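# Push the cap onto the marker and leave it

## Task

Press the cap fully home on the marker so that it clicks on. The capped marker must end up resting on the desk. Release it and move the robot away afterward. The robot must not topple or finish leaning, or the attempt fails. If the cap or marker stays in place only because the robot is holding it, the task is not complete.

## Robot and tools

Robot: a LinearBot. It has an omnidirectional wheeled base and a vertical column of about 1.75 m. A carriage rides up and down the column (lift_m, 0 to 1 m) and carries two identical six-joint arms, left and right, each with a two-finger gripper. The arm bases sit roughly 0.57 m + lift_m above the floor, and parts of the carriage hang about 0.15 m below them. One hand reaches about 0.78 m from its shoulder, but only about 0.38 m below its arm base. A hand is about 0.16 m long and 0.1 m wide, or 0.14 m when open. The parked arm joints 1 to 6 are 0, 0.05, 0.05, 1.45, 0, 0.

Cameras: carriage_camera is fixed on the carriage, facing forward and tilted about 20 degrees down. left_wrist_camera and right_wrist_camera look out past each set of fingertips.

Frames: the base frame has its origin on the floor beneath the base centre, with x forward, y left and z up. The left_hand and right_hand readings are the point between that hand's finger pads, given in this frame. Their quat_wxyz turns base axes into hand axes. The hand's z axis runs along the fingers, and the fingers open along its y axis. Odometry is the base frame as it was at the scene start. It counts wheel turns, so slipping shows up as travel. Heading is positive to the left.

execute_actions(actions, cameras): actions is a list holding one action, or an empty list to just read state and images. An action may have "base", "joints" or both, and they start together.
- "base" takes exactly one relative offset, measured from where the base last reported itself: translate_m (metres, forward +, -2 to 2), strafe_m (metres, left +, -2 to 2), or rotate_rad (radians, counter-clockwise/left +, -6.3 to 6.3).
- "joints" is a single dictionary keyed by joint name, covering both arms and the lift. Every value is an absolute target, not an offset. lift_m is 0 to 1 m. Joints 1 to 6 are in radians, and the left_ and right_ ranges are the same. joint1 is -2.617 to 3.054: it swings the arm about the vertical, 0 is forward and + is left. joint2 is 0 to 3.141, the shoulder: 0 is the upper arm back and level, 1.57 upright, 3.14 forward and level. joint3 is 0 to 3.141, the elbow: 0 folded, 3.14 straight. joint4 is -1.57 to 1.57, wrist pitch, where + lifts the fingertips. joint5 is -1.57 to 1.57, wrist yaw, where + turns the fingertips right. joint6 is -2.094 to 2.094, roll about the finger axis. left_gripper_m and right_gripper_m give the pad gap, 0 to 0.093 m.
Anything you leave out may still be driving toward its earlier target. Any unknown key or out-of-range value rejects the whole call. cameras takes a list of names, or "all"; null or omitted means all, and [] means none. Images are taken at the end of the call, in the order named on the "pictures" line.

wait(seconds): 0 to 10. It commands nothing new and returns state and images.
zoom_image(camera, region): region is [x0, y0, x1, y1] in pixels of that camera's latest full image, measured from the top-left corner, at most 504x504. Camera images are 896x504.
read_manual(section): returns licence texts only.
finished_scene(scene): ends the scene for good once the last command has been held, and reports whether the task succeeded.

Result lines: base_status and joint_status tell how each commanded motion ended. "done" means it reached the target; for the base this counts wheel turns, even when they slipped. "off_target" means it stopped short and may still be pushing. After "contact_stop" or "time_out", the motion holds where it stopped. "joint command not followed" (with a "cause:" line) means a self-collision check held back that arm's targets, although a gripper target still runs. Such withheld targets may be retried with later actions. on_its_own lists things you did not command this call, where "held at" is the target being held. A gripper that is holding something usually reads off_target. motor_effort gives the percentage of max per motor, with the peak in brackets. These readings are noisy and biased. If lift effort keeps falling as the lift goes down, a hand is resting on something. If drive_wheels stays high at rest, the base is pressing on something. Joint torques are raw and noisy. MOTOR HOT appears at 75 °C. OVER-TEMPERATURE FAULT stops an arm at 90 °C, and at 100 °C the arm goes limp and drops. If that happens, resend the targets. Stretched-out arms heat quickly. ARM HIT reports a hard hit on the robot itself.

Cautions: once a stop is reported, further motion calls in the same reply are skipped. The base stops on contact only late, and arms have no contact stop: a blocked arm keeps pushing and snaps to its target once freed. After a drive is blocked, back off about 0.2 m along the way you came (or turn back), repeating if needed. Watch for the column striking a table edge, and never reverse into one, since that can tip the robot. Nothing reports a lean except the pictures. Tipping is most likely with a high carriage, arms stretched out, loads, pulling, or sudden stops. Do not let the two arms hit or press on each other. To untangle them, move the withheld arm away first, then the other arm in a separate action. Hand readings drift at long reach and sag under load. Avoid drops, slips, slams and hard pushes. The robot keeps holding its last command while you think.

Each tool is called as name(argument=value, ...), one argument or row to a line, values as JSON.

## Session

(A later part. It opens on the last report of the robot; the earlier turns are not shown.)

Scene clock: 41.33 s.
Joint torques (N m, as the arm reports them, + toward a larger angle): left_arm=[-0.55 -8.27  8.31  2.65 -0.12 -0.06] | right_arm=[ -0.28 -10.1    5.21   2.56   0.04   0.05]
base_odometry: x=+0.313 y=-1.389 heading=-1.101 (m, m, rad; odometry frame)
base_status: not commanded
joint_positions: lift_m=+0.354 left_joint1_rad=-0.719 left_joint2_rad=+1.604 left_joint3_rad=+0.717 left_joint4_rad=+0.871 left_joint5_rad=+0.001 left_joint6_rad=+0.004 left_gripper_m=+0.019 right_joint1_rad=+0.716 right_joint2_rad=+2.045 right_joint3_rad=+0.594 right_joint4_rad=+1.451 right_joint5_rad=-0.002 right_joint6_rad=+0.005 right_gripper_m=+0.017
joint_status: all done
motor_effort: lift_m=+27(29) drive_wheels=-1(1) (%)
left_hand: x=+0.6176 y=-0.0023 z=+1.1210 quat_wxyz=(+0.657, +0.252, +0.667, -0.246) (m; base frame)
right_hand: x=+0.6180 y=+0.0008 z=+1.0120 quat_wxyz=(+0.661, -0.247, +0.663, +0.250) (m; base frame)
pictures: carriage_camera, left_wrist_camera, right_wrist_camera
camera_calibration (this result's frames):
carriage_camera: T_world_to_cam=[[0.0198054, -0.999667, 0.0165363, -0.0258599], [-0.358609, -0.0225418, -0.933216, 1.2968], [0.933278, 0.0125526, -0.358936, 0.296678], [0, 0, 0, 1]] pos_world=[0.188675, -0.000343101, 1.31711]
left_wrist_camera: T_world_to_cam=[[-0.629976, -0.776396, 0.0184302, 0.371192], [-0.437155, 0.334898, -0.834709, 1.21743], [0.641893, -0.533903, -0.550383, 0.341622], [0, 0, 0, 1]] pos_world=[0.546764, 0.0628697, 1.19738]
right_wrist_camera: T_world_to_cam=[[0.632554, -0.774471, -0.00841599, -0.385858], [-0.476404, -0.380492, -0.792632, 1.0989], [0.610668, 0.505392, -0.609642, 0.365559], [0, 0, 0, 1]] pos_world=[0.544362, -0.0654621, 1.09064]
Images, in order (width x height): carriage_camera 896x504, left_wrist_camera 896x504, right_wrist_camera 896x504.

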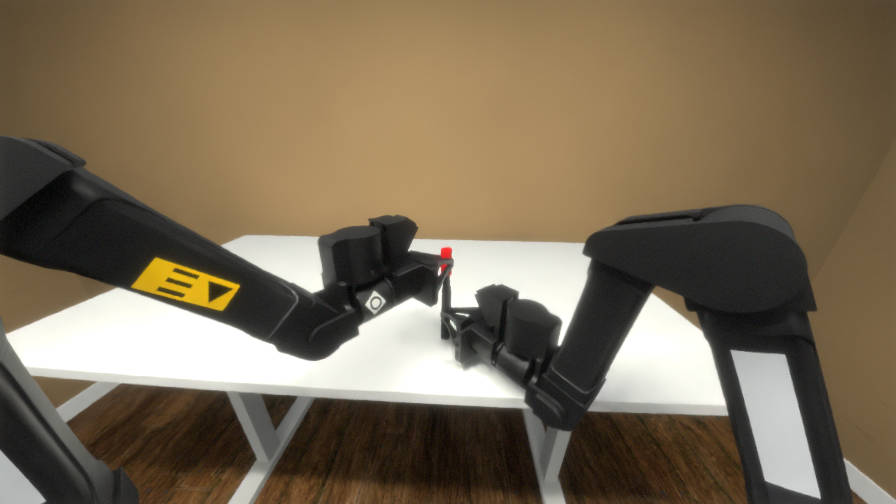

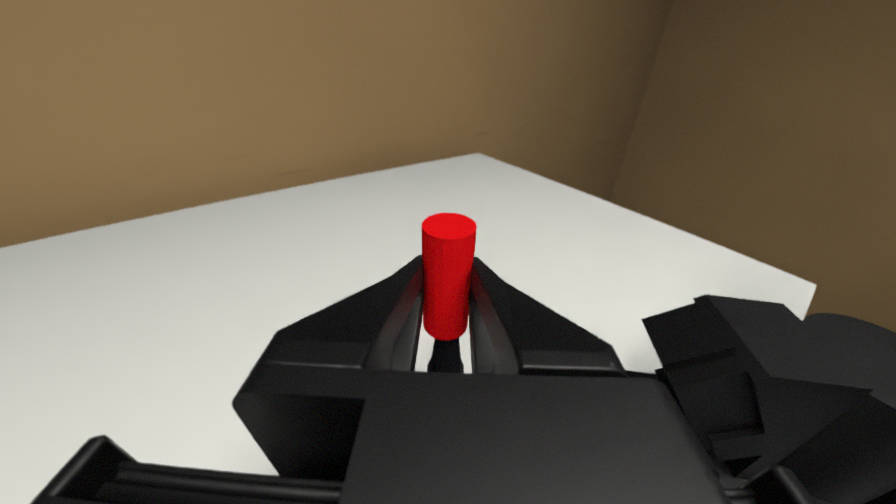

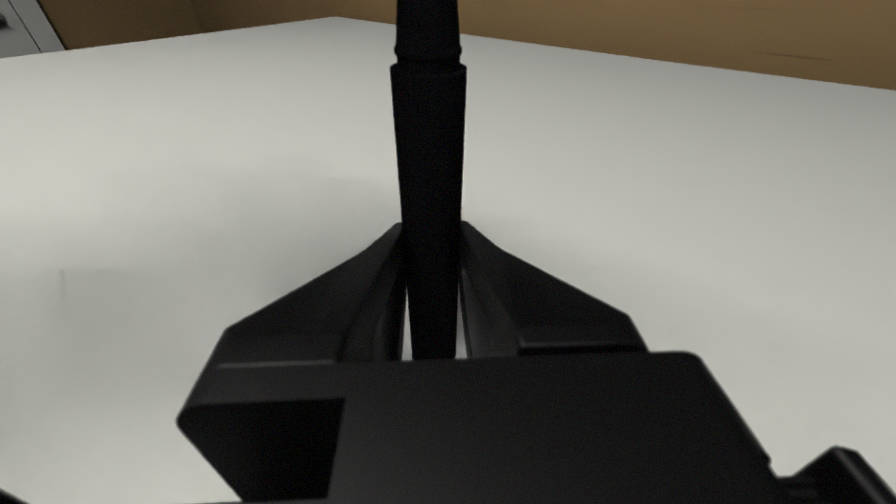

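execute_actions(
  actions=[
    {"joints":{"left_joint2_rad":1.72,"left_joint3_rad":0.648,"left_joint4_rad":1.05}},
  ],
)

Scene clock: 43.23 s.
Joint torques (N m, as the arm reports them, + toward a larger angle): left_arm=[-0.48 -7.81  6.37  2.63 -0.15 -0.02] | right_arm=[ -0.15 -10.23   5.23   2.55   0.04   0.07]
base_odometry: x=+0.313 y=-1.389 heading=-1.101 (m, m, rad; odometry frame)
base_status: not commanded
joint_positions: lift_m=+0.354 left_joint1_rad=-0.719 left_joint2_rad=+1.712 left_joint3_rad=+0.662 left_joint4_rad=+1.039 left_joint5_rad=+0.002 left_joint6_rad=+0.003 left_gripper_m=+0.019 right_joint1_rad=+0.716 right_joint2_rad=+2.045 right_joint3_rad=+0.594 right_joint4_rad=+1.452 right_joint5_rad=-0.002 right_joint6_rad=+0.004 right_gripper_m=+0.017
joint_status: all done
motor_effort: lift_m=+28(28) drive_wheels=+0(0) (%)
left_hand: x=+0.6182 y=-0.0032 z=+1.0891 quat_wxyz=(+0.658, +0.252, +0.665, -0.247) (m; base frame)
right_hand: x=+0.6180 y=+0.0007 z=+1.0120 quat_wxyz=(+0.662, -0.247, +0.662, +0.250) (m; base frame)
pictures: carriage_camera, left_wrist_camera, right_wrist_camera
camera_calibration (this result's frames):
carriage_camera: T_world_to_cam=[[0.0198054, -0.999667, 0.0165363, -0.0258599], [-0.358609, -0.0225418, -0.933216, 1.2968], [0.933278, 0.0125526, -0.358936, 0.296678], [0, 0, 0, 1]] pos_world=[0.188675, -0.000343101, 1.31711]
left_wrist_camera: T_world_to_cam=[[-0.631212, -0.775368, 0.0193948, 0.371195], [-0.433962, 0.332334, -0.837395, 1.19233], [0.642844, -0.536991, -0.546254, 0.318088], [0, 0, 0, 1]] pos_world=[0.547249, 0.0623701, 1.16501]
right_wrist_camera: T_world_to_cam=[[0.631969, -0.774956, -0.00766571, -0.386385], [-0.476068, -0.380385, -0.792885, 1.09903], [0.611535, 0.504728, -0.609324, 0.364756], [0, 0, 0, 1]] pos_world=[0.544335, -0.0654792, 1.0907]
Images, in order (width x height): carriage_camera 896x504, left_wrist_camera 896x504, right_wrist_camera 896x504.

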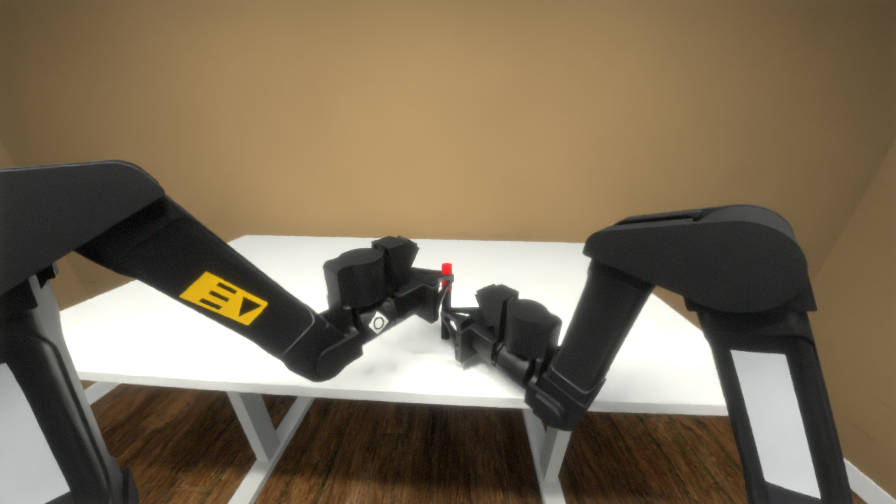

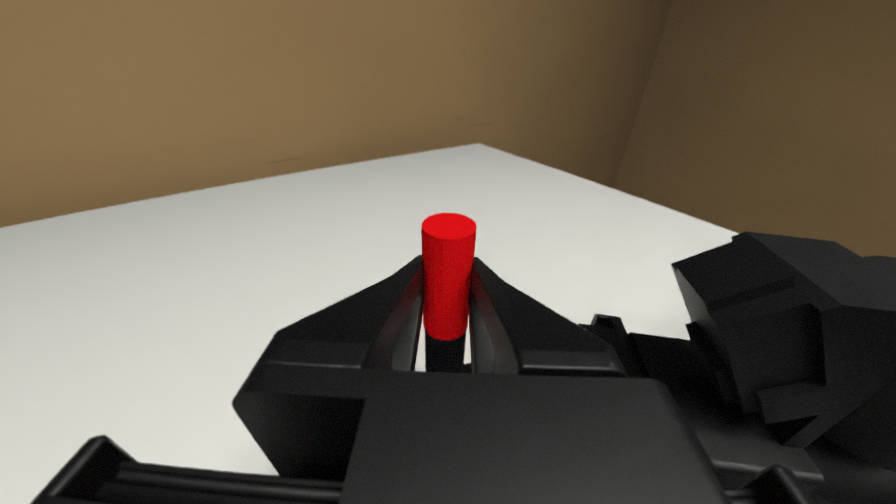

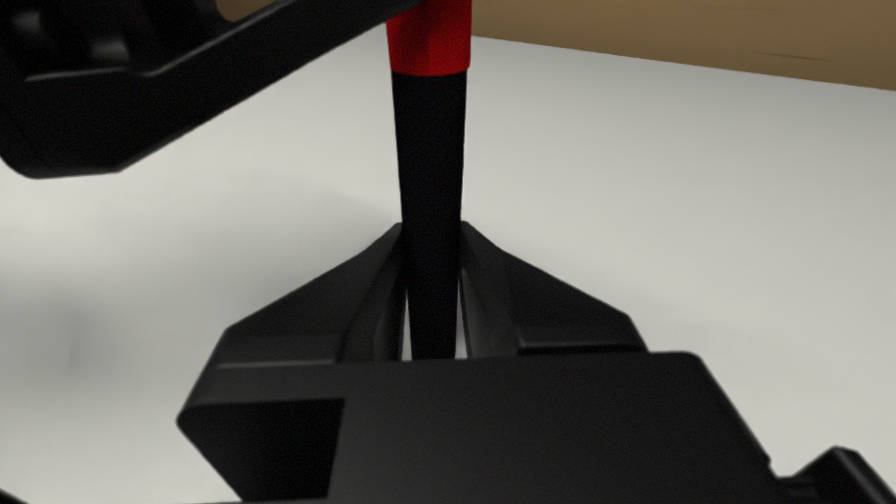

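execute_actions(
  actions=[
    {"joints":{"left_gripper_m":0.04}},
  ],
  cameras=[],
)

execute_actions(
  actions=[
    {"joints":{"lift_m":0.61,"left_joint2_rad":0.85,"left_joint3_rad":0.3,"left_joint4_rad":0.6}},
  ],
  cameras=[],
)

execute_actions(
  actions=[
    {"joints":{"left_joint1_rad":0.2,"left_joint2_rad":0.05,"left_joint3_rad":0.05,"left_joint4_rad":1.45,"right_joint1_rad":0.5,"right_joint2_rad":2.476,"right_joint3_rad":1.532,"right_joint4_rad":-0.627,"right_joint6_rad":0.4}},
  ],
  cameras=[],
)

execute_actions(
  actions=[
    {"joints":{"lift_m":0.554}},
  ],
  cameras=["right_wrist_camera"],
)

execute_actions(
  actions=[
    {"joints":{"right_gripper_m":0.07}},
  ],
  cameras=["right_wrist_camera"],
)

execute_actions(
  actions=[
    {"base":{"translate_m":-0.25},"joints":{"lift_m":0.65,"right_joint2_rad":0.05,"right_joint3_rad":0.05,"right_joint4_rad":1.45}},
  ],
  cameras=["carriage_camera"],
)

Scene clock: 47.60 s.
Joint torques (N m, as the arm reports them, + toward a larger angle): left_arm=[-0.54 -7.9   6.45  2.61 -0.14 -0.06] | right_arm=[ -0.19 -10.05   5.3    2.55   0.03   0.04]
base_odometry: x=+0.313 y=-1.389 heading=-1.101 (m, m, rad; odometry frame)
base_status: not commanded
joint_positions: lift_m=+0.354 left_joint1_rad=-0.719 left_joint2_rad=+1.712 left_joint3_rad=+0.662 left_joint4_rad=+1.040 left_joint5_rad=+0.002 left_joint6_rad=+0.003 left_gripper_m=+0.040 right_joint1_rad=+0.716 right_joint2_rad=+2.045 right_joint3_rad=+0.594 right_joint4_rad=+1.452 right_joint5_rad=-0.001 right_joint6_rad=+0.004 right_gripper_m=+0.017
joint_status: all done
motor_effort: lift_m=+27(27) drive_wheels=-1(0) (%)
left_hand: x=+0.6182 y=-0.0032 z=+1.0894 quat_wxyz=(+0.659, +0.252, +0.664, -0.247) (m; base frame)
right_hand: x=+0.6181 y=+0.0007 z=+1.0120 quat_wxyz=(+0.662, -0.247, +0.662, +0.250) (m; base frame)
pictures: none
No camera images: the call's "cameras" was empty. Leave "cameras" out to get every camera's image.

Scene clock: 49.17 s.
Joint torques (N m, as the arm reports them, + toward a larger angle): left_arm=[-0.41 -2.42  8.83  2.38 -0.14 -0.03] | right_arm=[ -0.17 -10.05   5.33   2.62   0.02   0.06]
base_odometry: x=+0.313 y=-1.389 heading=-1.101 (m, m, rad; odometry frame)
base_status: not commanded
joint_positions: lift_m=+0.610 left_joint1_rad=-0.719 left_joint2_rad=+0.860 left_joint3_rad=+0.307 left_joint4_rad=+0.609 left_joint5_rad=+0.002 left_joint6_rad=+0.003 left_gripper_m=+0.040 right_joint1_rad=+0.716 right_joint2_rad=+2.045 right_joint3_rad=+0.594 right_joint4_rad=+1.447 right_joint5_rad=-0.001 right_joint6_rad=+0.004 right_gripper_m=+0.017
joint_status: all done
motor_effort: lift_m=+33(40) drive_wheels=+0(1) (%)
left_hand: x=+0.5101 y=+0.0916 z=+1.4052 quat_wxyz=(+0.681, +0.243, +0.642, -0.255) (m; base frame)
right_hand: x=+0.6181 y=+0.0007 z=+1.2664 quat_wxyz=(+0.660, -0.247, +0.664, +0.249) (m; base frame)
pictures: none
No camera images: the call's "cameras" was empty. Leave "cameras" out to get every camera's image.

Scene clock: 51.10 s.
Joint torques (N m, as the arm reports them, + toward a larger angle): left_arm=[ 0.01  3.34  6.35 -0.29 -0.06 -0.03] | right_arm=[  0.53 -14.37   6.92   0.45   0.04   0.13]
base_odometry: x=+0.313 y=-1.389 heading=-1.101 (m, m, rad; odometry frame)
base_status: not commanded
joint_positions: lift_m=+0.610 left_joint1_rad=+0.193 left_joint2_rad=+0.060 left_joint3_rad=+0.056 left_joint4_rad=+1.457 left_joint5_rad=-0.002 left_joint6_rad=+0.003 left_gripper_m=+0.040 right_joint1_rad=+0.493 right_joint2_rad=+2.476 right_joint3_rad=+1.522 right_joint4_rad=-0.619 right_joint5_rad=+0.000 right_joint6_rad=+0.395 right_gripper_m=+0.017
joint_status: all done
motor_effort: lift_m=+33(33) drive_wheels=+0(1) (%)
left_hand: x=+0.2895 y=+0.3175 z=+1.5878 quat_wxyz=(+0.993, -0.006, +0.058, +0.098) (m; base frame)
right_hand: x=+0.6274 y=-0.1137 z=+1.0205 quat_wxyz=(-0.001, -0.049, +0.999, -0.001) (m; base frame)
pictures: none
No camera images: the call's "cameras" was empty. Leave "cameras" out to get every camera's image.

Scene clock: 51.87 s.
Joint torques (N m, as the arm reports them, + toward a larger angle): left_arm=[ 0.07  3.49  6.48 -0.27 -0.08 -0.07] | right_arm=[  0.5  -14.45   6.9    0.49   0.05   0.13]
base_odometry: x=+0.313 y=-1.389 heading=-1.101 (m, m, rad; odometry frame)
base_status: not commanded
joint_positions: lift_m=+0.554 left_joint1_rad=+0.193 left_joint2_rad=+0.060 left_joint3_rad=+0.056 left_joint4_rad=+1.455 left_joint5_rad=-0.001 left_joint6_rad=+0.003 left_gripper_m=+0.040 right_joint1_rad=+0.493 right_joint2_rad=+2.477 right_joint3_rad=+1.522 right_joint4_rad=-0.623 right_joint5_rad=+0.000 right_joint6_rad=+0.395 right_gripper_m=+0.017
joint_status: all done
motor_effort: lift_m=+28(30) drive_wheels=-1(1) (%)
left_hand: x=+0.2899 y=+0.3175 z=+1.5321 quat_wxyz=(+0.993, -0.006, +0.059, +0.098) (m; base frame)
right_hand: x=+0.6263 y=-0.1142 z=+0.9645 quat_wxyz=(-0.004, -0.049, +0.999, -0.002) (m; base frame)
pictures: right_wrist_camera
camera_calibration (this result's frames):
right_wrist_camera: T_world_to_cam=[[0.0943445, -0.994867, 0.0365937, -0.212149], [-0.786877, -0.0520024, 0.614915, -0.104164], [-0.609856, -0.0868085, -0.787744, 1.25825], [0, 0, 0, 1]] pos_world=[0.705404, -0.10725, 1.063]
Images, in order (width x height): right_wrist_camera 896x504.

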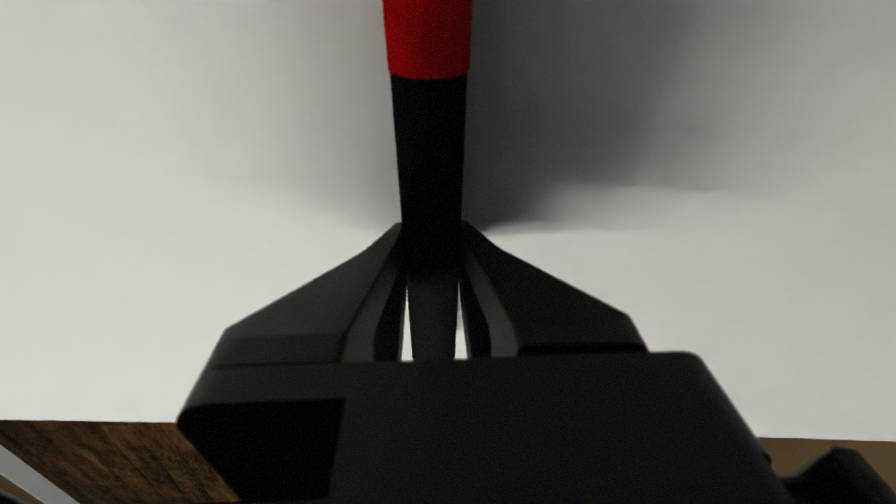

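Scene clock: 52.53 s.
Joint torques (N m, as the arm reports them, + toward a larger angle): left_arm=[-0.01  3.4   6.45 -0.27 -0.09 -0.06] | right_arm=[  0.56 -14.45   6.92   0.5    0.03   0.12]
base_odometry: x=+0.313 y=-1.389 heading=-1.101 (m, m, rad; odometry frame)
base_status: not commanded
joint_positions: lift_m=+0.554 left_joint1_rad=+0.193 left_joint2_rad=+0.060 left_joint3_rad=+0.056 left_joint4_rad=+1.455 left_joint5_rad=-0.001 left_joint6_rad=+0.003 left_gripper_m=+0.040 right_joint1_rad=+0.493 right_joint2_rad=+2.477 right_joint3_rad=+1.522 right_joint4_rad=-0.623 right_joint5_rad=+0.000 right_joint6_rad=+0.395 right_gripper_m=+0.070
joint_status: all done
motor_effort: lift_m=+28(28) drive_wheels=-1(0) (%)
left_hand: x=+0.2899 y=+0.3175 z=+1.5321 quat_wxyz=(+0.993, -0.006, +0.059, +0.098) (m; base frame)
right_hand: x=+0.6263 y=-0.1142 z=+0.9645 quat_wxyz=(-0.004, -0.049, +0.999, -0.002) (m; base frame)
pictures: right_wrist_camera
camera_calibration (this result's frames):
right_wrist_camera: T_world_to_cam=[[0.0943445, -0.994867, 0.0365937, -0.212149], [-0.786877, -0.0520024, 0.614915, -0.104164], [-0.609856, -0.0868085, -0.787744, 1.25825], [0, 0, 0, 1]] pos_world=[0.705404, -0.10725, 1.063]
Images, in order (width x height): right_wrist_camera 896x504.

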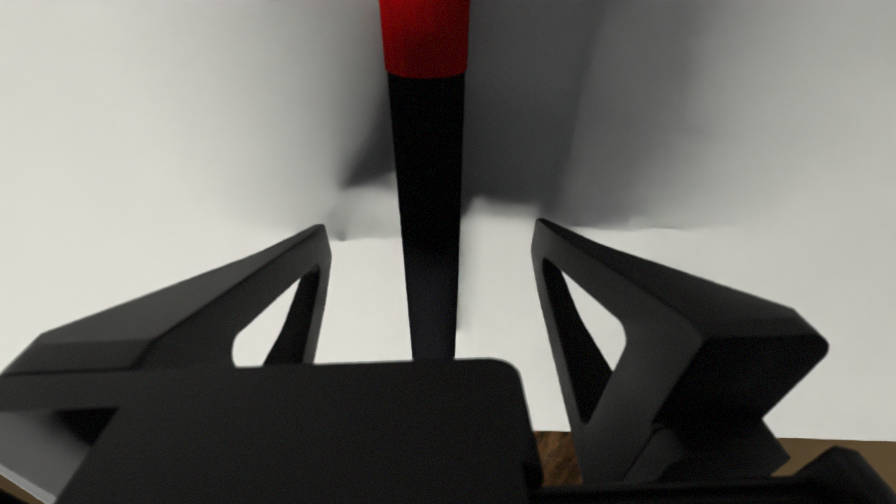

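Scene clock: 54.83 s.
Joint torques (N m, as the arm reports them, + toward a larger angle): left_arm=[ 0.03  3.34  6.53 -0.22 -0.08 -0.03] | right_arm=[ 0.56  3.46  5.2  -0.2  -0.02  0.13]
base_odometry: x=+0.200 y=-1.166 heading=-1.101 (m, m, rad; odometry frame)
base_status: done
joint_positions: lift_m=+0.650 left_joint1_rad=+0.193 left_joint2_rad=+0.060 left_joint3_rad=+0.056 left_joint4_rad=+1.452 left_joint5_rad=+0.000 left_joint6_rad=+0.003 left_gripper_m=+0.040 right_joint1_rad=+0.493 right_joint2_rad=+0.065 right_joint3_rad=+0.069 right_joint4_rad=+1.457 right_joint5_rad=+0.000 right_joint6_rad=+0.395 right_gripper_m=+0.070
joint_status: all done
motor_effort: lift_m=+31(40) drive_wheels=-1(13) (%)
left_hand: x=+0.2907 y=+0.3175 z=+1.6278 quat_wxyz=(+0.993, -0.006, +0.061, +0.098) (m; base frame)
right_hand: x=+0.2846 y=-0.2979 z=+1.6313 quat_wxyz=(+0.902, -0.003, +0.055, +0.429) (m; base frame)
pictures: carriage_camera
camera_calibration (this result's frames):
carriage_camera: T_world_to_cam=[[0.0198054, -0.999667, 0.0165363, -0.0307495], [-0.358609, -0.0225418, -0.933216, 1.57275], [0.933278, 0.0125526, -0.358936, 0.402812], [0, 0, 0, 1]] pos_world=[0.188675, -0.000343101, 1.6128]
Images, in order (width x height): carriage_camera 896x504.

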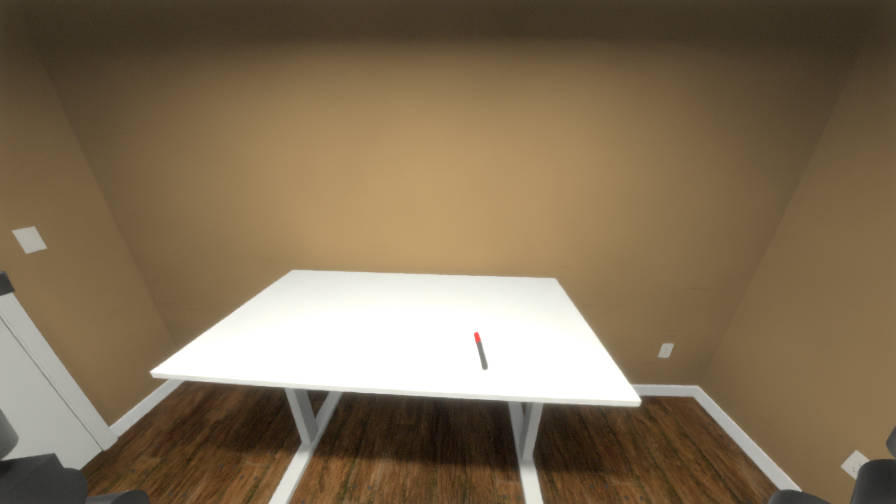

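finished_scene(
  scene=2,
)

The scene is finished: the task was done.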